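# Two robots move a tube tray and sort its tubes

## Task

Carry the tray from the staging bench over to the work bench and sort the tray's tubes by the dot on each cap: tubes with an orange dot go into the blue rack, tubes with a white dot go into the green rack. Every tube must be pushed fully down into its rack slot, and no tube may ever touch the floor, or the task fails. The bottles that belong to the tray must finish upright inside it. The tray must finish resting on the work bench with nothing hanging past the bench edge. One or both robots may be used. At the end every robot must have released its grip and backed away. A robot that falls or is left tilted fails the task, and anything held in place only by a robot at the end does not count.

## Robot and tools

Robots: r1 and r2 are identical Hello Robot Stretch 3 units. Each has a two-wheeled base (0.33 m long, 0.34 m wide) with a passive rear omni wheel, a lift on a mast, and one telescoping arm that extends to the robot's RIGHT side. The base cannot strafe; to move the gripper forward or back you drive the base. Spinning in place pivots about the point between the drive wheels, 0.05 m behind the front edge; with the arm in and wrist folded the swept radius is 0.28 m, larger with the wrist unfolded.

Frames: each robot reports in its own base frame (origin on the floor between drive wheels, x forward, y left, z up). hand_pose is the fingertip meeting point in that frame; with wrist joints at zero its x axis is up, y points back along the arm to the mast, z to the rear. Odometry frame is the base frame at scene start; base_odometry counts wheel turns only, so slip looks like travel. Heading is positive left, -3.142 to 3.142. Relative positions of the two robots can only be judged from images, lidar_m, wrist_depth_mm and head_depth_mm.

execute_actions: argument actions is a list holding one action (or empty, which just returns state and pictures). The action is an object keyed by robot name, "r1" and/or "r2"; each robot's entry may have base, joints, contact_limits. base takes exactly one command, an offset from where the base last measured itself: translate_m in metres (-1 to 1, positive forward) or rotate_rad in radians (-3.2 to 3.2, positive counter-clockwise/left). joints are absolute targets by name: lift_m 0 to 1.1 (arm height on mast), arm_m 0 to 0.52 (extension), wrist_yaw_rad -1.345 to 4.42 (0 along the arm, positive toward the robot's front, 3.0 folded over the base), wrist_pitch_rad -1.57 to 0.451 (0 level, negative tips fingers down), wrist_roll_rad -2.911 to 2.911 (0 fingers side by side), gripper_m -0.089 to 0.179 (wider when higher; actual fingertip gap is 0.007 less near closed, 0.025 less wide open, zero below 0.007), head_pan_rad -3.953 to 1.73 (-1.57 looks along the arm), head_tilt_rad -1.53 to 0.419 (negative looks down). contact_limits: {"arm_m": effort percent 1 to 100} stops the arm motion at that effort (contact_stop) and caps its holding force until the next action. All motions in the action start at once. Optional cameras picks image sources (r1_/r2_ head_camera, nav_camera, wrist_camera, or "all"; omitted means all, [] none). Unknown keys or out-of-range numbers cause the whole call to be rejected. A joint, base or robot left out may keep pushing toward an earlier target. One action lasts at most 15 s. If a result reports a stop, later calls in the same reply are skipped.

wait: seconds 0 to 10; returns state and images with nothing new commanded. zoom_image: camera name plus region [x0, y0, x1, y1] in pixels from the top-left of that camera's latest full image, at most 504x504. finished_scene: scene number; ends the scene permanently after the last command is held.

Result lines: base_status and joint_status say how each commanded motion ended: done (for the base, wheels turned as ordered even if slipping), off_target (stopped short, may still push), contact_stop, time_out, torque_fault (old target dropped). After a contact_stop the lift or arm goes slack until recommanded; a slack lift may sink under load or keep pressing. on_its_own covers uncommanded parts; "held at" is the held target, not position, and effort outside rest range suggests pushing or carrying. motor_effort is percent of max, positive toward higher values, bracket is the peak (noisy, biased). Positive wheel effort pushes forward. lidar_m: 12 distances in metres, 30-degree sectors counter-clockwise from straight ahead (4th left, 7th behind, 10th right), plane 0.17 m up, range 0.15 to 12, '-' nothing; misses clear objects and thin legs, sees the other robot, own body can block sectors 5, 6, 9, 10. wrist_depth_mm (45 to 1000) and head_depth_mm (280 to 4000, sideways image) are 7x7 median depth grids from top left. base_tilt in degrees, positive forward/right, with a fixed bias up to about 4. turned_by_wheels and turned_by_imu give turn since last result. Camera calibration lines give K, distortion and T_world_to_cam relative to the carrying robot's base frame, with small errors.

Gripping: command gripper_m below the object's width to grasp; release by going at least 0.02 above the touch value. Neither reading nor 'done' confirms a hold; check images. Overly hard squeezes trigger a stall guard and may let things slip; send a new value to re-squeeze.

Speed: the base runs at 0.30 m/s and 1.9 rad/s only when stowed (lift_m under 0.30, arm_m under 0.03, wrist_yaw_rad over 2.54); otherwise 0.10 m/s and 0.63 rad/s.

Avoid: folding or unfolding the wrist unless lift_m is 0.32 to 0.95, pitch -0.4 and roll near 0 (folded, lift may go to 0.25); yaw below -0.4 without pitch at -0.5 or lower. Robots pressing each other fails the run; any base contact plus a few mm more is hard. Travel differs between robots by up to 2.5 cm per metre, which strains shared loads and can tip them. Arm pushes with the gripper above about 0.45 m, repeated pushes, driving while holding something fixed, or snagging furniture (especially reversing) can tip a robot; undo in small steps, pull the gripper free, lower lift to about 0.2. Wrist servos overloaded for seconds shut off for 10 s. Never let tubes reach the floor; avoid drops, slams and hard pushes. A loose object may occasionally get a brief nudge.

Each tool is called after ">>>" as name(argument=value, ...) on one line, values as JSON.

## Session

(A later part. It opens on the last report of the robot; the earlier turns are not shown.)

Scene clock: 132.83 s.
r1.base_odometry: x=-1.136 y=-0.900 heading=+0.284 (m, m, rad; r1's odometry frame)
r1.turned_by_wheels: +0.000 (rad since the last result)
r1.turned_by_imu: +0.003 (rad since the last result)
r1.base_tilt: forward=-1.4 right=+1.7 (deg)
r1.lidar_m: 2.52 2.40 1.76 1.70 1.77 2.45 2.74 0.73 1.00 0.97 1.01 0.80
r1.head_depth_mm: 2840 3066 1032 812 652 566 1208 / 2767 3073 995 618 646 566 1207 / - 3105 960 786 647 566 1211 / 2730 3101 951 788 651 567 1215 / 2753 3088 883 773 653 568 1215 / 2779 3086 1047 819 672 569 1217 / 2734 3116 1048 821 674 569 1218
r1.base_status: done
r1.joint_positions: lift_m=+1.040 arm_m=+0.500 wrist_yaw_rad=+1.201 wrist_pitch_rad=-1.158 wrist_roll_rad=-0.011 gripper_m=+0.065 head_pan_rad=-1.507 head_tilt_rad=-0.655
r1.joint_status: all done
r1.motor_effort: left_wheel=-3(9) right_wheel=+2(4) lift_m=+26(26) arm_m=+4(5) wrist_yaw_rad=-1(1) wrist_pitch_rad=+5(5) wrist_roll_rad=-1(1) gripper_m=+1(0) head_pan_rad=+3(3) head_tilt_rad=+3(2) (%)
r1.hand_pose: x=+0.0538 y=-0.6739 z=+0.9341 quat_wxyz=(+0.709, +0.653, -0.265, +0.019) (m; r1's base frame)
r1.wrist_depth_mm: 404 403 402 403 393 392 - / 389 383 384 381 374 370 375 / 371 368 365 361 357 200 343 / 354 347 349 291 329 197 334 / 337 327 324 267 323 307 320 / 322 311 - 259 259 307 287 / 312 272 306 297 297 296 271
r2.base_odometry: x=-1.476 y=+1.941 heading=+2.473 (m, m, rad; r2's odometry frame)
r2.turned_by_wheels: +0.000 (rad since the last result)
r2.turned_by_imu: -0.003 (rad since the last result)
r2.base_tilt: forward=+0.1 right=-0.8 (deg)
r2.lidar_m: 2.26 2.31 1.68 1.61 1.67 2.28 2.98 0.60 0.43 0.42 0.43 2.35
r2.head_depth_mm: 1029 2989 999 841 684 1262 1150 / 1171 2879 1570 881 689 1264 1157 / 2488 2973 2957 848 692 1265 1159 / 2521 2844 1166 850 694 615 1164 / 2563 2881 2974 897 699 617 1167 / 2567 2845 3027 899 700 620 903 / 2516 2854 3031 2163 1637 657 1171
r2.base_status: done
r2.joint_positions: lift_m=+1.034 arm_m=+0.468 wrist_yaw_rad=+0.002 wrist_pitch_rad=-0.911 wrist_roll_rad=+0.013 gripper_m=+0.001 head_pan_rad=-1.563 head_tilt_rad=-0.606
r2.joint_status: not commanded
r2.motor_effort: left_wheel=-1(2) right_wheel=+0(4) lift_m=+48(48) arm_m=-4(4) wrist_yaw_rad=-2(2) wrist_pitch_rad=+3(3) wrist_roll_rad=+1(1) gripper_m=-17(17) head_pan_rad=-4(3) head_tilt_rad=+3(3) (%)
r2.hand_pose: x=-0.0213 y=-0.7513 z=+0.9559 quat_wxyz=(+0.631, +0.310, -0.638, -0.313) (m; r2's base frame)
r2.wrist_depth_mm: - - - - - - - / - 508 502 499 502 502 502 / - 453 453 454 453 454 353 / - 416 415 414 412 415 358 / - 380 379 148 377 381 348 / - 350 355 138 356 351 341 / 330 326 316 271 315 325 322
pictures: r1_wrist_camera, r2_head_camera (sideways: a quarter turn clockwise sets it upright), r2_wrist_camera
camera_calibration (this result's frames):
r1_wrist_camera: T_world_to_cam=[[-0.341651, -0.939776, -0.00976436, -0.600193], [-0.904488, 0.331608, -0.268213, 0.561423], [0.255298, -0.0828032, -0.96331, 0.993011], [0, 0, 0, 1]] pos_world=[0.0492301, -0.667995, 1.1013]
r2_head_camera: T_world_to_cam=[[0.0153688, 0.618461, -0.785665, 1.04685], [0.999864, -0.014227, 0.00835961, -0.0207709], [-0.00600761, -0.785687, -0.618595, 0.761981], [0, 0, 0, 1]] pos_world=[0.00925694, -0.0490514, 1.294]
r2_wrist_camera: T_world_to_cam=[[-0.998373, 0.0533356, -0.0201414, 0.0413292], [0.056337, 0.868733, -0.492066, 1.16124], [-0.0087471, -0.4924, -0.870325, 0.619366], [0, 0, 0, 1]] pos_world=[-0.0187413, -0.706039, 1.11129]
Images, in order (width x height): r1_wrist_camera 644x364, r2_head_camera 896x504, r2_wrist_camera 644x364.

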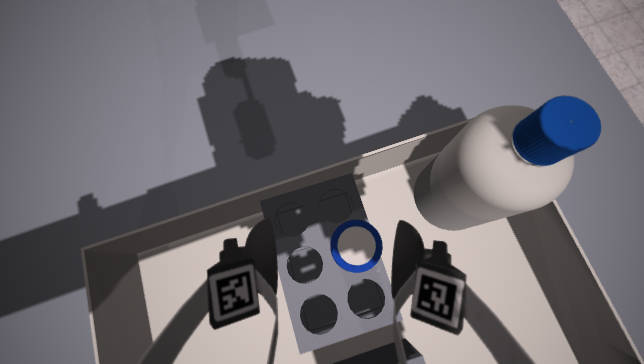

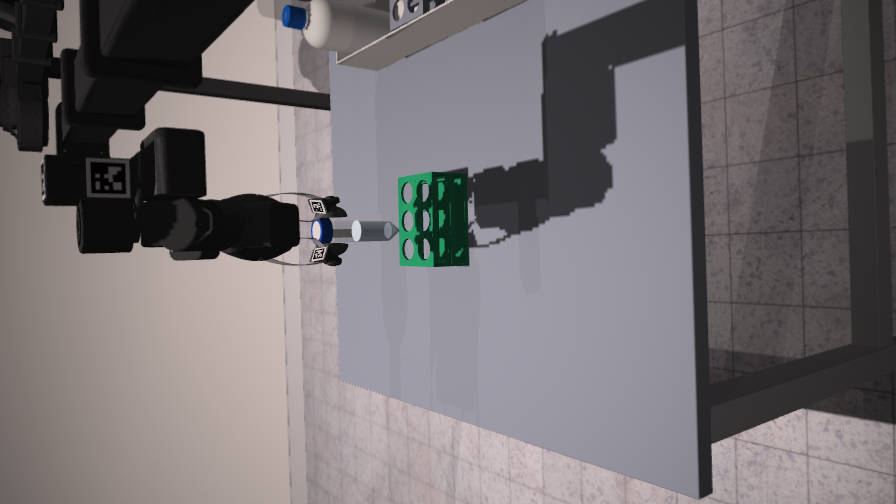

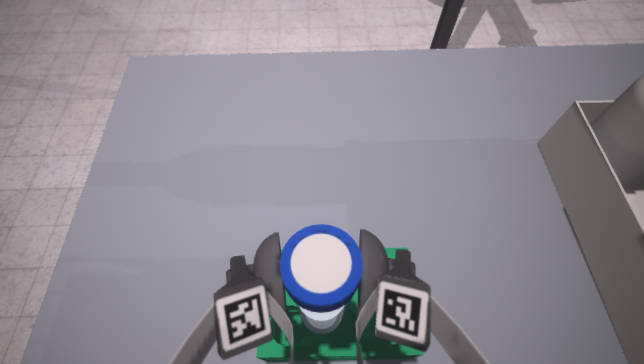

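>>> execute_actions(actions=[{"r1":{"joints":{"arm_m":0.517,"lift_m":1.015}},"r2":{"base":{"translate_m":0.025},"joints":{"arm_m":0.465,"lift_m":1.008}}}], cameras=[])

>>> execute_actions(actions=[{"r1":{"joints":{"lift_m":0.984,"head_pan_rad":-2.2}},"r2":{"joints":{"lift_m":0.99}}}], cameras=["r1_wrist_camera","r2_wrist_camera","r2_head_camera","r1_head_camera"])

>>> zoom_image(camera="r2_head_camera", region=[320,140,490,280])

Scene clock: 135.37 s.
r1.base_odometry: x=-1.136 y=-0.900 heading=+0.284 (m, m, rad; r1's odometry frame)
r1.turned_by_wheels: +0.000 (rad since the last result)
r1.turned_by_imu: +0.000 (rad since the last result)
r1.base_tilt: forward=-1.5 right=+1.7 (deg)
r1.lidar_m: 2.52 2.40 1.76 1.70 1.77 2.44 2.74 0.73 1.00 0.97 1.01 0.80
r1.head_depth_mm: - 3027 1035 809 651 565 1207 / 2823 3088 1000 616 645 566 1213 / - 3064 959 784 648 567 1210 / 2765 3130 954 788 652 567 1212 / 2773 3108 887 775 653 569 1216 / 2751 3079 1047 820 671 570 1219 / 2759 3102 1051 818 672 570 1213
r1.base_status: not commanded
r1.joint_positions: lift_m=+1.015 arm_m=+0.517 wrist_yaw_rad=+1.201 wrist_pitch_rad=-1.158 wrist_roll_rad=-0.011 gripper_m=+0.065 head_pan_rad=-1.507 head_tilt_rad=-0.655
r1.joint_status: all done
r1.motor_effort: left_wheel=-3(3) right_wheel=+2(2) lift_m=+20(23) arm_m=+4(5) wrist_yaw_rad=-1(1) wrist_pitch_rad=+5(5) wrist_roll_rad=-1(1) gripper_m=+0(1) head_pan_rad=+3(4) head_tilt_rad=+3(3) (%)
r1.hand_pose: x=+0.0538 y=-0.6909 z=+0.9095 quat_wxyz=(+0.709, +0.653, -0.265, +0.019) (m; r1's base frame)
r1.wrist_depth_mm: 381 376 370 366 363 363 - / 360 354 354 347 344 341 340 / 345 340 339 334 323 171 138 / 328 325 320 277 277 171 308 / 313 298 302 246 297 280 297 / 254 294 - 234 290 284 257 / 238 283 280 252 276 273 244
r2.base_odometry: x=-1.496 y=+1.957 heading=+2.473 (m, m, rad; r2's odometry frame)
r2.turned_by_wheels: +0.000 (rad since the last result)
r2.turned_by_imu: -0.001 (rad since the last result)
r2.base_tilt: forward=+0.1 right=-0.7 (deg)
r2.lidar_m: 2.23 2.31 1.68 1.61 1.67 2.28 2.99 0.60 0.43 0.42 0.43 2.33
r2.head_depth_mm: 1233 - 1120 841 684 1260 1151 / 2487 2941 1548 881 688 1269 1158 / 2513 - 2915 835 690 1272 1158 / 2563 2873 1144 847 695 616 1163 / 2578 2834 2966 894 697 618 976 / 2554 2859 3011 977 700 620 1116 / 2542 2837 3000 2170 1705 1323 1173
r2.base_status: done
r2.joint_positions: lift_m=+1.009 arm_m=+0.465 wrist_yaw_rad=+0.002 wrist_pitch_rad=-0.911 wrist_roll_rad=+0.013 gripper_m=+0.001 head_pan_rad=-1.563 head_tilt_rad=-0.606
r2.joint_status: all done
r2.motor_effort: left_wheel=-1(2) right_wheel=+0(3) lift_m=+20(43) arm_m=-4(6) wrist_yaw_rad=-2(2) wrist_pitch_rad=+3(3) wrist_roll_rad=+1(1) gripper_m=-17(17) head_pan_rad=-4(4) head_tilt_rad=+4(4) (%)
r2.hand_pose: x=-0.0213 y=-0.7483 z=+0.9300 quat_wxyz=(+0.631, +0.310, -0.638, -0.313) (m; r2's base frame)
r2.wrist_depth_mm: - - - - - - - / - 472 465 467 464 466 461 / - 423 419 419 420 419 378 / - 383 384 385 380 382 371 / - 351 351 346 345 351 346 / - 326 329 138 268 324 325 / 308 301 297 246 295 303 301
pictures: none
No camera images: the call's "cameras" was empty. Leave "cameras" out to get every camera's image.

Scene clock: 136.43 s.
r1.base_odometry: x=-1.136 y=-0.900 heading=+0.284 (m, m, rad; r1's odometry frame)
r1.turned_by_wheels: +0.000 (rad since the last result)
r1.turned_by_imu: +0.000 (rad since the last result)
r1.base_tilt: forward=-1.5 right=+1.7 (deg)
r1.lidar_m: 2.52 2.40 1.77 1.71 1.78 2.44 2.74 0.73 1.00 0.97 1.01 0.79
r1.head_depth_mm: 2966 3156 2585 - - - 1189 / 3261 3398 2804 - - 1340 1212 / 3544 3615 2699 - - 1373 1211 / 3577 3591 1134 - - 1338 1217 / 3236 3347 - - 671 594 1212 / 776 3331 - 794 656 569 1196 / 2868 3080 - 794 626 570 523
r1.base_status: not commanded
r1.joint_positions: lift_m=+0.984 arm_m=+0.517 wrist_yaw_rad=+1.201 wrist_pitch_rad=-1.158 wrist_roll_rad=-0.011 gripper_m=+0.065 head_pan_rad=-2.193 head_tilt_rad=-0.655
r1.joint_status: all done
r1.motor_effort: left_wheel=-2(3) right_wheel=+2(2) lift_m=+20(20) arm_m=+5(4) wrist_yaw_rad=-1(1) wrist_pitch_rad=+4(4) wrist_roll_rad=+0(1) gripper_m=+1(0) head_pan_rad=-4(41) head_tilt_rad=+3(4) (%)
r1.hand_pose: x=+0.0538 y=-0.6909 z=+0.8785 quat_wxyz=(+0.709, +0.653, -0.265, +0.019) (m; r1's base frame)
r1.wrist_depth_mm: 341 337 334 330 327 323 321 / 323 320 318 314 312 161 110 / 308 303 306 300 248 145 130 / 295 290 232 249 278 153 143 / 244 265 271 153 269 265 229 / 243 266 - 203 260 255 221 / 226 255 249 223 245 246 233
r2.base_odometry: x=-1.496 y=+1.957 heading=+2.473 (m, m, rad; r2's odometry frame)
r2.turned_by_wheels: +0.000 (rad since the last result)
r2.turned_by_imu: +0.000 (rad since the last result)
r2.base_tilt: forward=+0.1 right=-0.8 (deg)
r2.lidar_m: 2.23 2.31 1.68 1.62 1.68 2.27 3.02 0.60 0.43 0.42 0.43 2.33
r2.head_depth_mm: 1223 2811 1040 844 685 1259 1152 / 2449 - 1566 878 688 1261 1157 / 2586 - 2947 837 691 1270 1158 / 2573 2848 1172 838 694 617 1167 / 2559 2898 2988 891 696 619 972 / 2574 2876 2982 974 699 622 1116 / 2534 2856 3029 2184 1693 1320 1179
r2.base_status: not commanded
r2.joint_positions: lift_m=+0.991 arm_m=+0.465 wrist_yaw_rad=+0.002 wrist_pitch_rad=-0.911 wrist_roll_rad=+0.013 gripper_m=+0.001 head_pan_rad=-1.563 head_tilt_rad=-0.606
r2.joint_status: all done
r2.motor_effort: left_wheel=-1(1) right_wheel=+0(0) lift_m=+20(22) arm_m=-4(4) wrist_yaw_rad=-2(2) wrist_pitch_rad=+3(3) wrist_roll_rad=+1(1) gripper_m=-17(17) head_pan_rad=-3(4) head_tilt_rad=+4(4) (%)
r2.hand_pose: x=-0.0213 y=-0.7483 z=+0.9120 quat_wxyz=(+0.631, +0.310, -0.638, -0.313) (m; r2's base frame)
r2.wrist_depth_mm: - - - 490 491 493 490 / - 450 439 440 439 442 440 / - 398 395 395 394 398 377 / - 360 362 362 362 360 356 / - 332 331 148 317 332 332 / 316 308 309 138 251 308 307 / 286 284 280 236 277 287 286
pictures: r1_head_camera (sideways: a quarter turn clockwise sets it upright), r1_wrist_camera, r2_head_camera (sideways: a quarter turn clockwise sets it upright), r2_wrist_camera
camera_calibration (this result's frames):
r1_head_camera: T_world_to_cam=[[0.415917, 0.477753, -0.7738, 1.02132], [0.770128, -0.637566, 0.0203031, -0.0294255], [-0.483648, -0.604369, -0.633105, 0.787957], [0, 0, 0, 1]] pos_world=[-0.0210296, -0.0304831, 1.28976]
r1_wrist_camera: T_world_to_cam=[[-0.341655, -0.939775, -0.00976344, -0.616711], [-0.904475, 0.331608, -0.268257, 0.552189], [0.255339, -0.0828205, -0.963298, 0.93799], [0, 0, 0, 1]] pos_world=[0.0492333, -0.684995, 1.04567]
r2_head_camera: T_world_to_cam=[[0.0153687, 0.618461, -0.785665, 1.04685], [0.999864, -0.0142269, 0.00835961, -0.0207709], [-0.00600752, -0.785687, -0.618595, 0.761981], [0, 0, 0, 1]] pos_world=[0.00925694, -0.0490514, 1.294]
r2_wrist_camera: T_world_to_cam=[[-0.998373, 0.0533367, -0.0201387, 0.0402811], [0.056337, 0.868758, -0.492023, 1.13697], [-0.00874719, -0.492357, -0.870349, 0.582644], [0, 0, 0, 1]] pos_world=[-0.0187413, -0.70303, 1.06733]
Images, in order (width x height): r1_head_camera 896x504, r1_wrist_camera 644x364, r2_head_camera 896x504, r2_wrist_camera 644x364.

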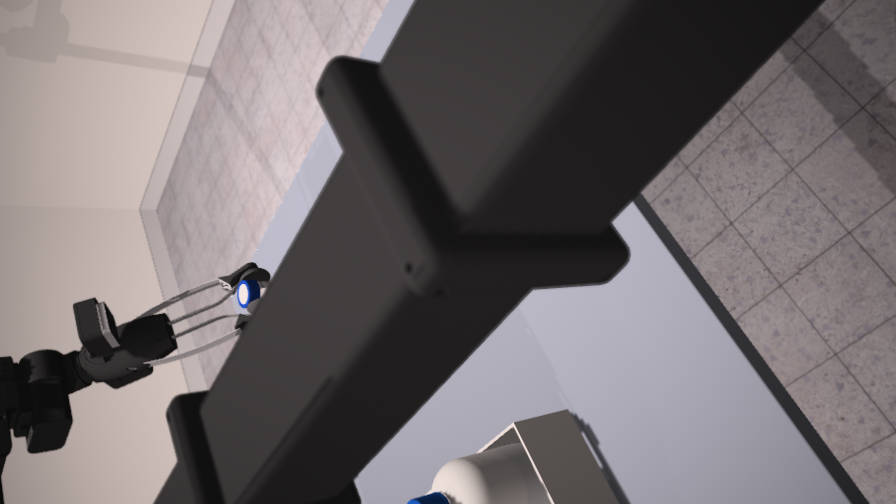

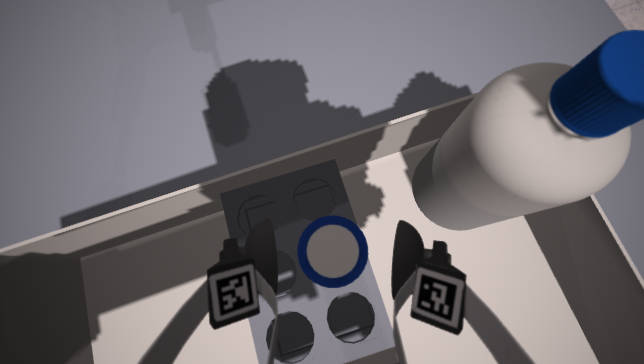

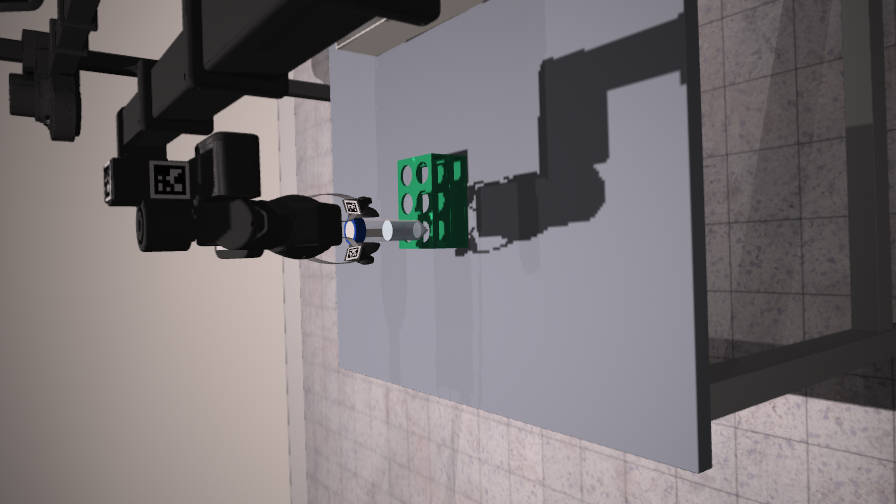

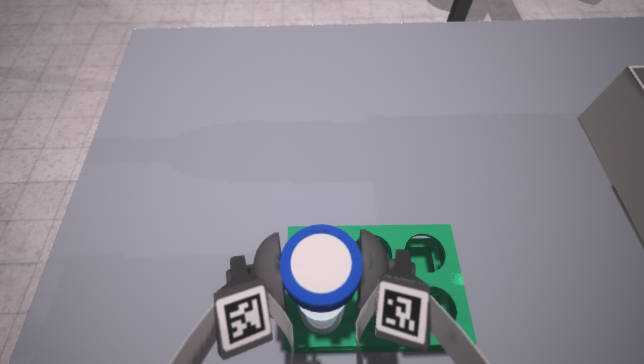

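Region (320, 140, 490, 280) of r2_head_camera's 896x504 image, scaled by 2.965, with more detail than that image has; it fills the top 415 rows of this view, and the rest is white.

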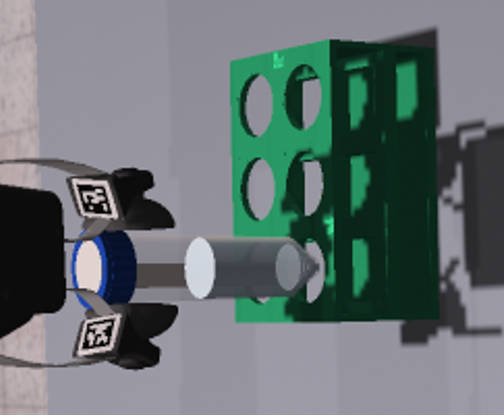

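>>> execute_actions(actions=[{"r1":{"joints":{"gripper_m":0,"head_pan_rad":-1.5}},"r2":{"base":{"translate_m":0.0015},"joints":{"lift_m":0.97}}}], cameras=["r2_wrist_camera","r2_head_camera"])

>>> execute_actions(actions=[{"r1":{"joints":{"lift_m":1.075}},"r2":{"joints":{"lift_m":0.943}}}], cameras=["r1_wrist_camera","r2_wrist_camera","r2_head_camera"])

Scene clock: 138.50 s.
r1.base_odometry: x=-1.136 y=-0.900 heading=+0.284 (m, m, rad; r1's odometry frame)
r1.turned_by_wheels: +0.000 (rad since the last result)
r1.turned_by_imu: +0.000 (rad since the last result)
r1.base_tilt: forward=-1.4 right=+1.6 (deg)
r1.lidar_m: 2.52 2.40 1.77 1.71 1.77 2.44 2.74 0.73 1.01 0.97 1.01 0.80
r1.head_depth_mm: 1994 - 1033 810 650 565 1206 / - 3057 998 616 646 567 1212 / - 3103 957 782 649 567 1216 / 2755 3054 953 786 651 567 1219 / 2756 3090 875 777 654 569 1214 / 2755 3090 1049 817 670 569 1215 / 2778 3136 1047 819 673 569 1213
r1.base_status: not commanded
r1.joint_positions: lift_m=+0.984 arm_m=+0.517 wrist_yaw_rad=+1.201 wrist_pitch_rad=-1.158 wrist_roll_rad=-0.011 gripper_m=+0.001 head_pan_rad=-1.507 head_tilt_rad=-0.655
r1.joint_status: all done
r1.motor_effort: left_wheel=-3(3) right_wheel=+2(2) lift_m=+20(20) arm_m=+5(5) wrist_yaw_rad=-1(1) wrist_pitch_rad=+5(4) wrist_roll_rad=-1(1) gripper_m=-12(86) head_pan_rad=+4(40) head_tilt_rad=+4(2) (%)
r1.hand_pose: x=+0.0538 y=-0.6909 z=+0.8785 quat_wxyz=(+0.709, +0.653, -0.265, +0.019) (m; r1's base frame)
r1.wrist_depth_mm: 338 338 336 331 325 326 324 / 325 321 317 316 311 161 110 / 307 307 302 303 247 145 130 / 293 290 233 247 277 153 143 / 244 265 269 150 267 264 229 / 243 265 263 201 260 257 221 / 229 254 249 222 245 246 234
r2.base_odometry: x=-1.497 y=+1.958 heading=+2.473 (m, m, rad; r2's odometry frame)
r2.turned_by_wheels: +0.000 (rad since the last result)
r2.turned_by_imu: -0.001 (rad since the last result)
r2.base_tilt: forward=+0.1 right=-0.7 (deg)
r2.lidar_m: 2.23 2.31 1.68 1.62 1.67 2.27 3.00 0.60 0.43 0.42 0.43 2.32
r2.head_depth_mm: 1222 2843 - 844 686 1272 1156 / 2522 2734 1156 877 688 1269 1157 / 2582 - 1161 833 693 1270 1162 / 2594 2831 2081 849 691 617 1160 / 2555 2846 2960 891 695 618 973 / 2547 2869 3047 1020 697 623 1126 / 2533 2850 3036 2185 1697 1315 1177
r2.base_status: done
r2.joint_positions: lift_m=+0.971 arm_m=+0.465 wrist_yaw_rad=+0.002 wrist_pitch_rad=-0.911 wrist_roll_rad=+0.013 gripper_m=+0.001 head_pan_rad=-1.563 head_tilt_rad=-0.606
r2.joint_status: all done
r2.motor_effort: left_wheel=-1(1) right_wheel=+0(4) lift_m=+20(18) arm_m=-4(4) wrist_yaw_rad=-1(1) wrist_pitch_rad=+2(3) wrist_roll_rad=+1(1) gripper_m=-17(17) head_pan_rad=-3(3) head_tilt_rad=+3(3) (%)
r2.hand_pose: x=-0.0213 y=-0.7483 z=+0.8920 quat_wxyz=(+0.631, +0.310, -0.638, -0.313) (m; r2's base frame)
r2.wrist_depth_mm: - 471 462 460 460 458 460 / - 408 410 413 408 409 408 / - 370 372 373 369 370 360 / - 336 336 337 338 338 338 / 319 310 309 147 276 311 311 / 292 287 290 138 235 287 286 / 268 266 260 217 260 263 268
pictures: r2_head_camera (sideways: a quarter turn clockwise sets it upright), r2_wrist_camera
camera_calibration (this result's frames):
r2_head_camera: T_world_to_cam=[[0.0153689, 0.618461, -0.785665, 1.04685], [0.999864, -0.0142272, 0.0083596, -0.0207709], [-0.00600771, -0.785687, -0.618595, 0.761981], [0, 0, 0, 1]] pos_world=[0.00925693, -0.0490514, 1.294]
r2_wrist_camera: T_world_to_cam=[[-0.998373, 0.0533381, -0.0201391, 0.0398796], [0.0563383, 0.868754, -0.492029, 1.12713], [-0.00874793, -0.492363, -0.870346, 0.565229], [0, 0, 0, 1]] pos_world=[-0.0187415, -0.703031, 1.04733]
Images, in order (width x height): r2_head_camera 896x504, r2_wrist_camera 644x364.

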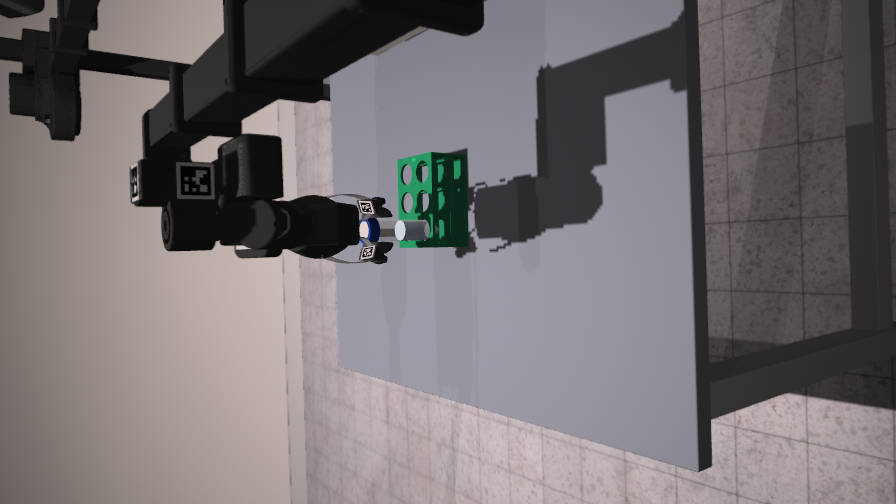

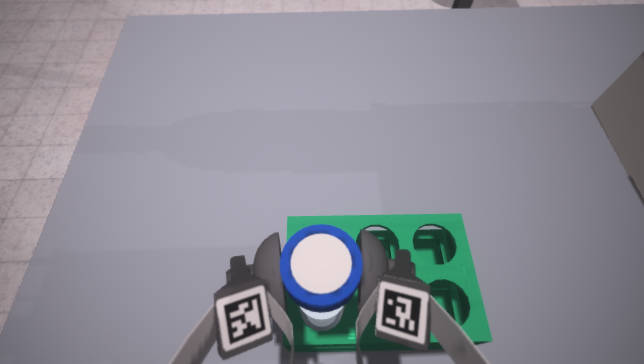

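Scene clock: 140.17 s.
r1.base_odometry: x=-1.136 y=-0.900 heading=+0.284 (m, m, rad; r1's odometry frame)
r1.turned_by_wheels: +0.000 (rad since the last result)
r1.turned_by_imu: +0.000 (rad since the last result)
r1.base_tilt: forward=-1.4 right=+1.7 (deg)
r1.lidar_m: 2.52 2.40 1.77 1.71 1.77 2.45 2.74 0.73 1.00 0.97 1.01 0.80
r1.head_depth_mm: 2674 3032 1035 811 650 565 1206 / 2744 3114 1000 616 645 566 1213 / - 3101 956 785 649 567 1208 / 2694 3103 948 786 651 568 1210 / 2725 3060 892 775 653 568 1211 / 2748 3083 1048 817 670 569 1214 / 2735 3108 1049 822 671 570 1213
r1.base_status: not commanded
r1.joint_positions: lift_m=+1.075 arm_m=+0.517 wrist_yaw_rad=+1.201 wrist_pitch_rad=-1.158 wrist_roll_rad=-0.011 gripper_m=+0.001 head_pan_rad=-1.507 head_tilt_rad=-0.655
r1.joint_status: all done
r1.motor_effort: left_wheel=-3(3) right_wheel=+2(2) lift_m=+26(27) arm_m=+4(4) wrist_yaw_rad=-1(1) wrist_pitch_rad=+5(5) wrist_roll_rad=+0(0) gripper_m=-12(12) head_pan_rad=+4(4) head_tilt_rad=+4(3) (%)
r1.hand_pose: x=+0.0538 y=-0.6909 z=+0.9691 quat_wxyz=(+0.709, +0.653, -0.265, +0.019) (m; r1's base frame)
r1.wrist_depth_mm: 453 449 437 434 434 431 - / 428 426 420 415 413 406 - / 409 404 406 401 392 387 - / 391 386 384 373 278 224 372 / 373 367 357 151 348 342 355 / 355 337 353 286 344 337 338 / 343 331 336 317 328 325 326
r2.base_odometry: x=-1.497 y=+1.958 heading=+2.473 (m, m, rad; r2's odometry frame)
r2.turned_by_wheels: +0.000 (rad since the last result)
r2.turned_by_imu: +0.000 (rad since the last result)
r2.base_tilt: forward=-0.1 right=-0.8 (deg)
r2.lidar_m: 2.23 2.31 1.68 1.62 1.67 2.27 3.02 0.60 0.44 0.42 0.43 2.32
r2.head_depth_mm: 2507 2875 - 842 684 1266 1151 / 2573 2822 1153 882 689 1266 1160 / 2538 2783 1130 833 692 1272 1165 / 2549 2832 2965 848 695 616 1159 / 2549 2878 2981 896 697 618 975 / 2568 2853 2995 1021 700 622 1124 / 2541 2835 3054 2159 1701 1319 1174
r2.base_status: not commanded
r2.joint_positions: lift_m=+0.944 arm_m=+0.465 wrist_yaw_rad=+0.002 wrist_pitch_rad=-0.911 wrist_roll_rad=+0.013 gripper_m=+0.001 head_pan_rad=-1.563 head_tilt_rad=-0.606
r2.joint_status: all done
r2.motor_effort: left_wheel=-1(1) right_wheel=+0(1) lift_m=+20(20) arm_m=-4(4) wrist_yaw_rad=-1(1) wrist_pitch_rad=+3(3) wrist_roll_rad=+1(1) gripper_m=-17(16) head_pan_rad=-4(4) head_tilt_rad=+3(3) (%)
r2.hand_pose: x=-0.0213 y=-0.7483 z=+0.8650 quat_wxyz=(+0.631, +0.310, -0.638, -0.313) (m; r2's base frame)
r2.wrist_depth_mm: - 413 416 417 421 416 414 / - 373 374 370 370 373 373 / - 336 335 334 336 336 335 / 311 305 306 307 305 306 306 / 285 281 281 148 252 277 281 / 260 261 261 138 234 253 261 / 241 241 237 191 235 236 243
pictures: r1_wrist_camera, r2_head_camera (sideways: a quarter turn clockwise sets it upright), r2_wrist_camera
camera_calibration (this result's frames):
r1_wrist_camera: T_world_to_cam=[[-0.341654, -0.939775, -0.00976344, -0.615827], [-0.904475, 0.331607, -0.268257, 0.576495], [0.255339, -0.0828203, -0.963298, 1.02527], [0, 0, 0, 1]] pos_world=[0.0492333, -0.684996, 1.13628]
r2_head_camera: T_world_to_cam=[[0.0153688, 0.618461, -0.785665, 1.04685], [0.999864, -0.014227, 0.00835961, -0.0207709], [-0.00600761, -0.785687, -0.618595, 0.761981], [0, 0, 0, 1]] pos_world=[0.00925694, -0.0490514, 1.294]
r2_wrist_camera: T_world_to_cam=[[-0.998373, 0.0533382, -0.0201391, 0.0393361], [0.0563385, 0.868754, -0.492029, 1.11385], [-0.00874802, -0.492363, -0.870346, 0.541737], [0, 0, 0, 1]] pos_world=[-0.0187415, -0.703031, 1.02034]
Images, in order (width x height): r1_wrist_camera 644x364, r2_head_camera 896x504, r2_wrist_camera 644x364.

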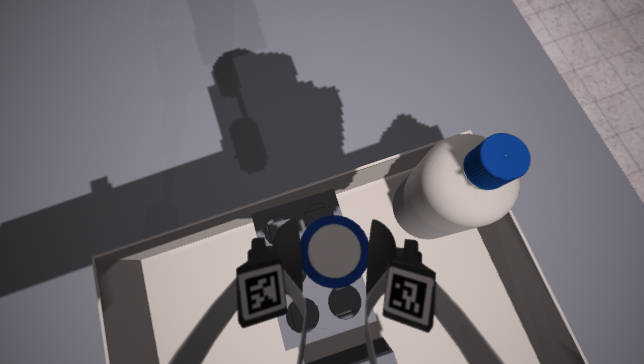

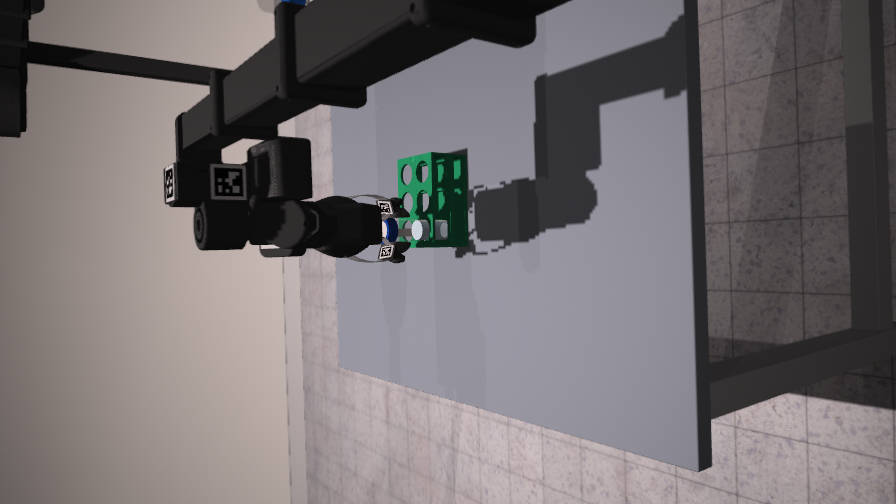

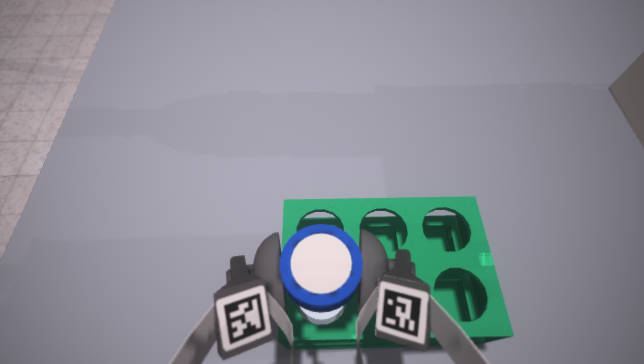

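>>> execute_actions(actions=[{"r1":{"joints":{"arm_m":0.468}},"r2":{"joints":{"gripper_m":0.07}}}], cameras=[])

>>> execute_actions(actions=[{"r1":{"base":{"translate_m":-0.457}},"r2":{"joints":{"arm_m":0.0,"lift_m":1.0}}}], cameras=["r1_wrist_camera","r2_wrist_camera","r1_head_camera"])

Scene clock: 142.13 s.
r1.base_odometry: x=-1.136 y=-0.900 heading=+0.284 (m, m, rad; r1's odometry frame)
r1.turned_by_wheels: +0.000 (rad since the last result)
r1.turned_by_imu: +0.000 (rad since the last result)
r1.base_tilt: forward=-1.4 right=+1.7 (deg)
r1.lidar_m: 2.52 2.40 1.77 1.70 1.77 2.44 2.74 0.73 1.01 0.97 1.01 0.79
r1.head_depth_mm: 2668 3050 1031 808 650 566 1208 / 2741 3063 996 617 645 566 1216 / - 3110 960 785 649 567 1212 / 2738 3113 953 787 650 568 1212 / 2708 3086 893 776 652 569 1213 / 2747 3124 1049 821 670 569 1221 / 2757 3121 1049 822 672 569 1216
r1.base_status: not commanded
r1.joint_positions: lift_m=+1.075 arm_m=+0.468 wrist_yaw_rad=+1.201 wrist_pitch_rad=-1.158 wrist_roll_rad=-0.011 gripper_m=+0.001 head_pan_rad=-1.507 head_tilt_rad=-0.655
r1.joint_status: all done
r1.motor_effort: left_wheel=-3(3) right_wheel=+2(2) lift_m=+26(27) arm_m=-4(3) wrist_yaw_rad=-1(1) wrist_pitch_rad=+5(5) wrist_roll_rad=+0(1) gripper_m=-12(12) head_pan_rad=+3(5) head_tilt_rad=+3(4) (%)
r1.hand_pose: x=+0.0538 y=-0.6427 z=+0.9691 quat_wxyz=(+0.709, +0.653, -0.265, +0.019) (m; r1's base frame)
r1.wrist_depth_mm: 453 448 444 442 433 432 - / 427 423 420 415 416 414 415 / 406 401 400 398 396 247 381 / 392 391 382 352 352 238 367 / 373 369 358 151 359 349 353 / 359 349 352 287 346 341 324 / 348 337 335 333 285 328 306
r2.base_odometry: x=-1.497 y=+1.958 heading=+2.473 (m, m, rad; r2's odometry frame)
r2.turned_by_wheels: +0.000 (rad since the last result)
r2.turned_by_imu: +0.000 (rad since the last result)
r2.base_tilt: forward=+0.0 right=-0.7 (deg)
r2.lidar_m: 2.23 2.30 1.68 1.62 1.67 2.28 3.01 0.60 0.44 0.42 0.43 2.32
r2.head_depth_mm: 2531 2884 - 842 687 1271 1147 / 2569 2775 1160 881 689 1266 1158 / 2566 2759 1129 836 691 1266 1162 / 2574 2790 2991 852 694 616 1165 / 2574 2822 2995 891 697 620 967 / 2570 2862 2979 1016 700 623 1119 / 2562 2839 3042 2177 1690 1316 1170
r2.base_status: not commanded
r2.joint_positions: lift_m=+0.944 arm_m=+0.465 wrist_yaw_rad=+0.002 wrist_pitch_rad=-0.911 wrist_roll_rad=+0.013 gripper_m=+0.070 head_pan_rad=-1.563 head_tilt_rad=-0.606
r2.joint_status: all done
r2.motor_effort: left_wheel=-1(1) right_wheel=+0(0) lift_m=+20(20) arm_m=-4(4) wrist_yaw_rad=-2(2) wrist_pitch_rad=+3(3) wrist_roll_rad=+1(1) gripper_m=+0(93) head_pan_rad=-3(3) head_tilt_rad=+3(3) (%)
r2.hand_pose: x=-0.0213 y=-0.7483 z=+0.8650 quat_wxyz=(+0.631, +0.310, -0.638, -0.313) (m; r2's base frame)
r2.wrist_depth_mm: - 417 415 415 417 415 416 / - 372 371 373 372 373 372 / - 335 338 335 337 337 336 / 312 304 307 306 306 306 305 / 284 280 280 216 253 277 283 / 260 261 262 142 248 257 261 / 242 242 240 191 236 239 241
pictures: none
No camera images: the call's "cameras" was empty. Leave "cameras" out to get every camera's image.

Scene clock: 148.03 s.
r1.base_odometry: x=-1.575 y=-1.028 heading=+0.284 (m, m, rad; r1's odometry frame)
r1.turned_by_wheels: +0.000 (rad since the last result)
r1.turned_by_imu: +0.002 (rad since the last result)
r1.base_tilt: forward=-1.3 right=+1.7 (deg)
r1.lidar_m: 2.98 2.40 1.77 1.71 1.78 2.36 2.28 2.38 0.38 0.97 1.00 1.22
r1.head_depth_mm: 2725 3051 2555 810 665 565 755 / 2769 3090 1042 811 668 566 1213 / - 3133 1043 789 669 567 1212 / 2622 3094 1004 767 670 568 1208 / 2692 3107 1002 792 671 568 1215 / 2751 3105 1050 816 670 570 1217 / 2753 3115 965 795 671 569 1220
r1.base_status: done
r1.joint_positions: lift_m=+1.075 arm_m=+0.468 wrist_yaw_rad=+1.201 wrist_pitch_rad=-1.158 wrist_roll_rad=-0.011 gripper_m=+0.001 head_pan_rad=-1.507 head_tilt_rad=-0.655
r1.joint_status: not commanded
r1.motor_effort: left_wheel=-3(8) right_wheel=+2(3) lift_m=+26(26) arm_m=-3(3) wrist_yaw_rad=-1(1) wrist_pitch_rad=+5(4) wrist_roll_rad=-1(0) gripper_m=-12(12) head_pan_rad=+4(4) head_tilt_rad=+3(3) (%)
r1.hand_pose: x=+0.0538 y=-0.6427 z=+0.9691 quat_wxyz=(+0.709, +0.653, -0.265, +0.019) (m; r1's base frame)
r1.wrist_depth_mm: 449 286 440 408 414 431 - / 431 336 371 413 414 413 416 / 409 399 401 399 393 391 388 / 389 385 382 383 379 376 371 / 373 374 369 151 362 358 355 / 360 354 355 290 346 343 343 / 347 340 335 331 275 331 330
r2.base_odometry: x=-1.497 y=+1.958 heading=+2.473 (m, m, rad; r2's odometry frame)
r2.turned_by_wheels: +0.000 (rad since the last result)
r2.turned_by_imu: -0.001 (rad since the last result)
r2.base_tilt: forward=+0.1 right=-0.7 (deg)
r2.lidar_m: 2.23 2.31 1.68 1.61 1.67 2.28 3.02 0.60 0.43 0.42 0.43 2.32
r2.head_depth_mm: 2588 2903 2889 - - - - / 2581 2887 2910 952 - - - / 2557 2726 1054 854 - - - / 614 1427 1555 856 684 617 1166 / 2514 2865 3004 891 699 618 972 / 2545 2831 3021 1021 701 621 1118 / 2546 2843 3034 2180 1700 1320 1176
r2.base_status: not commanded
r2.joint_positions: lift_m=+0.999 arm_m=+0.002 wrist_yaw_rad=+0.002 wrist_pitch_rad=-0.911 wrist_roll_rad=+0.013 gripper_m=+0.070 head_pan_rad=-1.563 head_tilt_rad=-0.606
r2.joint_status: all done
joint sent to its limit — the command would take r2.arm_m past its lower limit, so that joint was sent only as far as its limit.
r2.motor_effort: left_wheel=-1(1) right_wheel=+0(0) lift_m=+48(49) arm_m=-4(4) wrist_yaw_rad=-2(2) wrist_pitch_rad=+3(4) wrist_roll_rad=+1(1) gripper_m=+1(0) head_pan_rad=-5(4) head_tilt_rad=+4(4) (%)
r2.hand_pose: x=-0.0213 y=-0.2853 z=+0.9210 quat_wxyz=(+0.631, +0.310, -0.638, -0.313) (m; r2's base frame)
r2.wrist_depth_mm: - - 514 509 508 497 421 / - 468 457 459 456 457 446 / - 411 410 412 411 408 412 / - 375 375 374 374 374 375 / - 360 368 - - - - / - - - - - - - / 991 - 992 - - - -
pictures: r1_head_camera (sideways: a quarter turn clockwise sets it upright), r1_wrist_camera, r2_wrist_camera
camera_calibration (this result's frames):
r1_head_camera: T_world_to_cam=[[0.0193965, 0.633131, -0.773801, 1.02374], [0.999777, -0.00581474, 0.0203033, -0.0308266], [0.00835519, -0.774023, -0.633103, 0.784953], [0, 0, 0, 1]] pos_world=[0.00440425, -0.0407721, 1.28976]
r1_wrist_camera: T_world_to_cam=[[-0.341654, -0.939775, -0.0097634, -0.57056], [-0.904475, 0.331607, -0.268257, 0.560522], [0.255339, -0.0828202, -0.963298, 1.02926], [0, 0, 0, 1]] pos_world=[0.0492333, -0.636828, 1.13628]
r2_wrist_camera: T_world_to_cam=[[-0.998373, 0.0533363, -0.0201466, 0.0157744], [0.0563392, 0.868687, -0.492147, 0.739256], [-0.00874818, -0.492481, -0.870279, 0.81833], [0, 0, 0, 1]] pos_world=[-0.0187415, -0.240012, 1.07632]
Images, in order (width x height): r1_head_camera 896x504, r1_wrist_camera 644x364, r2_wrist_camera 644x364.

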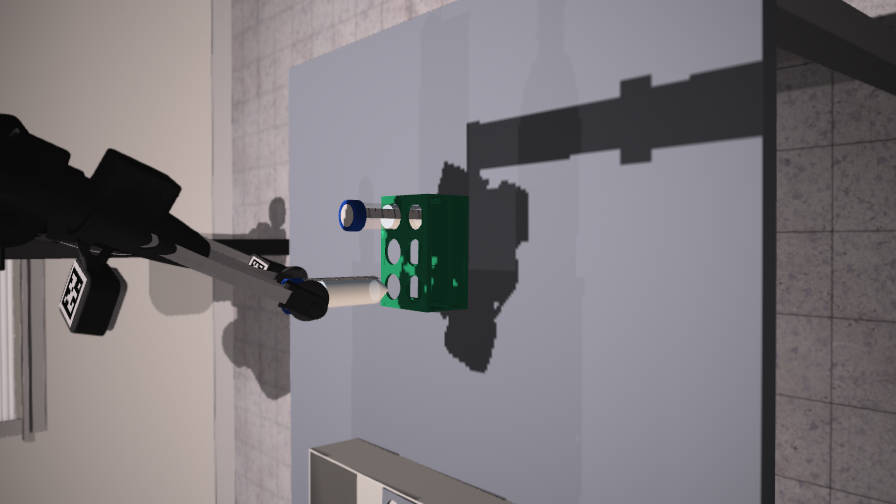

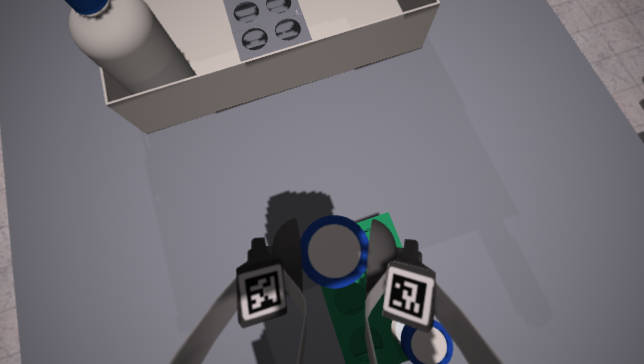

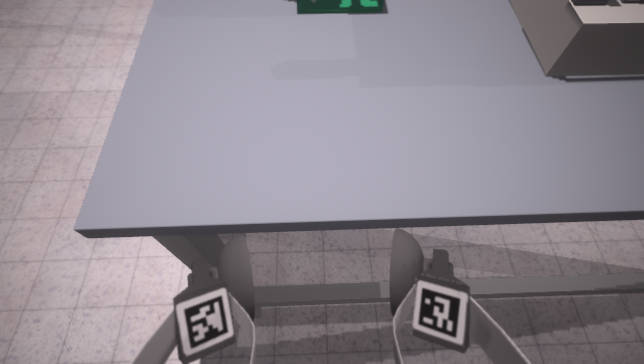

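Same pixel as the blue hole: arm 0.474.

>>> execute_actions(actions=[{"r1":{"joints":{"arm_m":0.474,"lift_m":1.015}}}], cameras=["r1_head_camera"])

>>> execute_actions(actions=[{"r1":{"joints":{"lift_m":0.981}}}], cameras=["r1_wrist_camera","r1_head_camera"])

Scene clock: 149.83 s.
r1.base_odometry: x=-1.575 y=-1.028 heading=+0.284 (m, m, rad; r1's odometry frame)
r1.turned_by_wheels: +0.000 (rad since the last result)
r1.turned_by_imu: +0.000 (rad since the last result)
r1.base_tilt: forward=-1.4 right=+1.7 (deg)
r1.lidar_m: 2.97 2.41 1.77 1.71 1.78 2.35 2.28 2.38 0.37 0.97 1.01 1.23
r1.head_depth_mm: - 3068 2593 809 666 564 758 / 2846 3053 1036 813 669 566 1213 / - 3081 1043 789 667 567 1211 / 2618 3105 1004 768 670 567 1211 / 2741 3098 1067 794 671 569 1212 / 2771 3092 1051 817 671 569 1215 / 2734 3121 967 798 673 570 1213
r1.base_status: not commanded
r1.joint_positions: lift_m=+1.015 arm_m=+0.474 wrist_yaw_rad=+1.201 wrist_pitch_rad=-1.158 wrist_roll_rad=-0.011 gripper_m=+0.001 head_pan_rad=-1.507 head_tilt_rad=-0.655
r1.joint_status: all done
r1.motor_effort: left_wheel=-3(3) right_wheel=+3(2) lift_m=+20(24) arm_m=+4(4) wrist_yaw_rad=-1(1) wrist_pitch_rad=+5(5) wrist_roll_rad=-1(0) gripper_m=-12(12) head_pan_rad=+4(4) head_tilt_rad=+3(3) (%)
r1.hand_pose: x=+0.0538 y=-0.6479 z=+0.9095 quat_wxyz=(+0.709, +0.653, -0.265, +0.019) (m; r1's base frame)
r1.wrist_depth_mm: 256 283 301 322 357 363 359 / 354 308 347 350 347 344 340 / 342 340 338 334 329 327 324 / 329 322 322 317 315 312 310 / 311 308 307 151 303 299 297 / 299 296 296 232 291 287 286 / 286 285 280 279 222 277 276
r2.base_odometry: x=-1.497 y=+1.958 heading=+2.473 (m, m, rad; r2's odometry frame)
r2.turned_by_wheels: +0.000 (rad since the last result)
r2.turned_by_imu: +0.000 (rad since the last result)
r2.base_tilt: forward=+0.0 right=-0.7 (deg)
r2.lidar_m: 2.23 2.31 1.68 1.61 1.67 2.28 3.01 0.60 0.43 0.42 0.43 2.32
r2.head_depth_mm: 2584 2874 2875 - - - - / 2587 2888 2921 954 - - - / 2576 2792 1101 846 - - - / 1084 706 1535 858 685 616 1165 / 1175 2889 2995 895 699 621 970 / 2600 2884 2983 1021 701 620 1124 / 2536 2819 3020 2178 1700 1327 1182
r2.base_status: not commanded
r2.joint_positions: lift_m=+0.999 arm_m=+0.002 wrist_yaw_rad=+0.002 wrist_pitch_rad=-0.911 wrist_roll_rad=+0.013 gripper_m=+0.070 head_pan_rad=-1.563 head_tilt_rad=-0.606
r2.joint_status: not commanded
r2.motor_effort: left_wheel=-1(1) right_wheel=+1(0) lift_m=+48(48) arm_m=-4(4) wrist_yaw_rad=-2(2) wrist_pitch_rad=+3(3) wrist_roll_rad=+0(1) gripper_m=+1(0) head_pan_rad=-3(3) head_tilt_rad=+3(3) (%)
r2.hand_pose: x=-0.0213 y=-0.2853 z=+0.9210 quat_wxyz=(+0.631, +0.310, -0.638, -0.313) (m; r2's base frame)
r2.wrist_depth_mm: - - 511 509 511 502 419 / - 465 455 452 460 456 444 / - 409 412 411 411 414 410 / - 370 373 374 376 373 375 / - 362 368 - - - - / - - - - - - - / - - 994 - - - 1000
pictures: r1_head_camera (sideways: a quarter turn clockwise sets it upright)
camera_calibration (this result's frames):
r1_head_camera: T_world_to_cam=[[0.0193959, 0.633131, -0.773801, 1.02374], [0.999777, -0.00581379, 0.0203033, -0.0308266], [0.00835592, -0.774023, -0.633103, 0.784953], [0, 0, 0, 1]] pos_world=[0.00440428, -0.0407721, 1.28976]
Images, in order (width x height): r1_head_camera 896x504.

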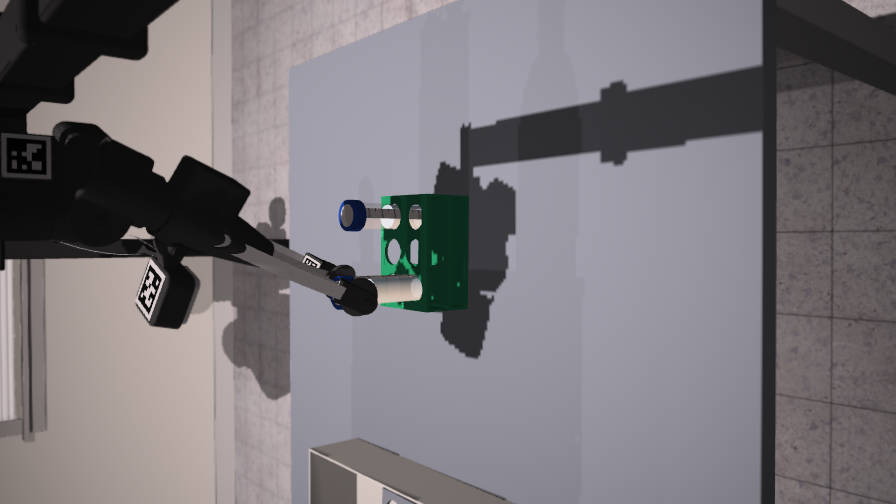

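Scene clock: 150.93 s.
r1.base_odometry: x=-1.575 y=-1.028 heading=+0.284 (m, m, rad; r1's odometry frame)
r1.turned_by_wheels: +0.000 (rad since the last result)
r1.turned_by_imu: +0.000 (rad since the last result)
r1.base_tilt: forward=-1.3 right=+1.7 (deg)
r1.lidar_m: 2.97 2.40 1.77 1.71 1.78 2.36 2.28 2.38 0.38 0.97 1.01 1.22
r1.head_depth_mm: 2666 - 2534 811 666 565 757 / 2611 3055 1039 814 667 566 1208 / - - 1036 789 668 566 1207 / 2629 2971 1041 766 668 567 1215 / 2758 3059 1048 788 671 568 1213 / 2757 3127 1047 817 673 568 1215 / 2749 3114 971 793 672 570 1217
r1.base_status: not commanded
r1.joint_positions: lift_m=+0.981 arm_m=+0.474 wrist_yaw_rad=+1.201 wrist_pitch_rad=-1.158 wrist_roll_rad=-0.011 gripper_m=+0.001 head_pan_rad=-1.507 head_tilt_rad=-0.655
r1.joint_status: all done
r1.motor_effort: left_wheel=-3(3) right_wheel=+2(2) lift_m=+20(21) arm_m=+4(4) wrist_yaw_rad=-1(1) wrist_pitch_rad=+5(5) wrist_roll_rad=-1(0) gripper_m=-12(12) head_pan_rad=+3(4) head_tilt_rad=+3(3) (%)
r1.hand_pose: x=+0.0538 y=-0.6479 z=+0.8755 quat_wxyz=(+0.709, +0.653, -0.265, +0.019) (m; r1's base frame)
r1.wrist_depth_mm: 244 261 287 319 324 323 319 / 313 308 314 311 312 307 302 / 303 301 299 296 296 293 288 / 292 288 286 284 280 279 277 / 277 276 275 151 264 269 265 / 267 265 265 201 255 257 255 / 255 254 249 247 192 246 245
r2.base_odometry: x=-1.497 y=+1.958 heading=+2.473 (m, m, rad; r2's odometry frame)
r2.turned_by_wheels: +0.000 (rad since the last result)
r2.turned_by_imu: +0.000 (rad since the last result)
r2.base_tilt: forward=+0.1 right=-0.6 (deg)
r2.lidar_m: 2.23 2.31 1.68 1.61 1.67 2.28 3.01 0.60 0.43 0.42 0.43 2.32
r2.head_depth_mm: 2591 2889 2912 - - - - / 2580 2880 2949 959 - - - / 2575 2847 1051 848 - - - / 1197 670 1176 853 684 616 1163 / 1201 2903 2997 893 696 619 973 / 2565 2860 3002 1021 699 622 1121 / 2535 2839 3037 2169 1700 1316 1176
r2.base_status: not commanded
r2.joint_positions: lift_m=+0.999 arm_m=+0.002 wrist_yaw_rad=+0.002 wrist_pitch_rad=-0.911 wrist_roll_rad=+0.013 gripper_m=+0.070 head_pan_rad=-1.563 head_tilt_rad=-0.606
r2.joint_status: not commanded
r2.motor_effort: left_wheel=-1(1) right_wheel=+0(0) lift_m=+48(48) arm_m=-4(4) wrist_yaw_rad=-2(2) wrist_pitch_rad=+2(3) wrist_roll_rad=+1(1) gripper_m=+0(1) head_pan_rad=-4(4) head_tilt_rad=+3(3) (%)
r2.hand_pose: x=-0.0213 y=-0.2853 z=+0.9210 quat_wxyz=(+0.631, +0.310, -0.638, -0.313) (m; r2's base frame)
r2.wrist_depth_mm: - - 509 505 511 498 415 / - 465 457 453 457 458 449 / - 412 410 410 407 412 410 / - 375 375 375 373 375 372 / - 362 367 - - - - / - - - - - - - / - - - - 985 - -
pictures: r1_head_camera (sideways: a quarter turn clockwise sets it upright), r1_wrist_camera
camera_calibration (this result's frames):
r1_head_camera: T_world_to_cam=[[0.0193958, 0.633131, -0.773801, 1.02374], [0.999777, -0.00581355, 0.0203033, -0.0308266], [0.00835611, -0.774023, -0.633103, 0.784953], [0, 0, 0, 1]] pos_world=[0.00440429, -0.0407721, 1.28976]
r1_wrist_camera: T_world_to_cam=[[-0.341654, -0.939775, -0.00976345, -0.576328], [-0.904475, 0.331607, -0.268257, 0.537118], [0.255339, -0.0828202, -0.963298, 0.938642], [0, 0, 0, 1]] pos_world=[0.0492333, -0.641992, 1.04265]
Images, in order (width x height): r1_head_camera 896x504, r1_wrist_camera 644x364.

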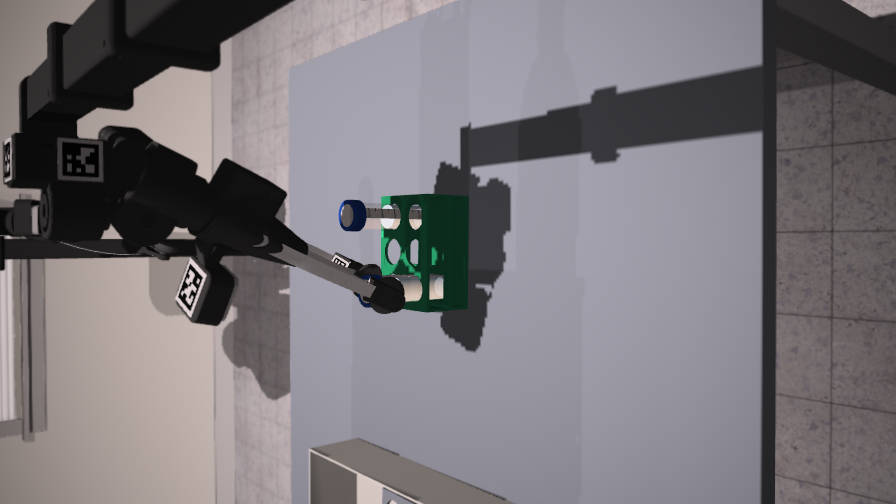

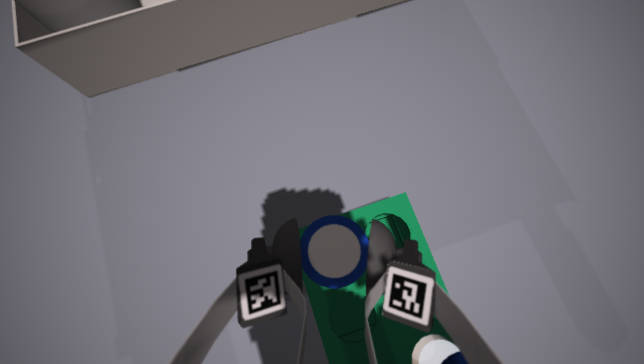

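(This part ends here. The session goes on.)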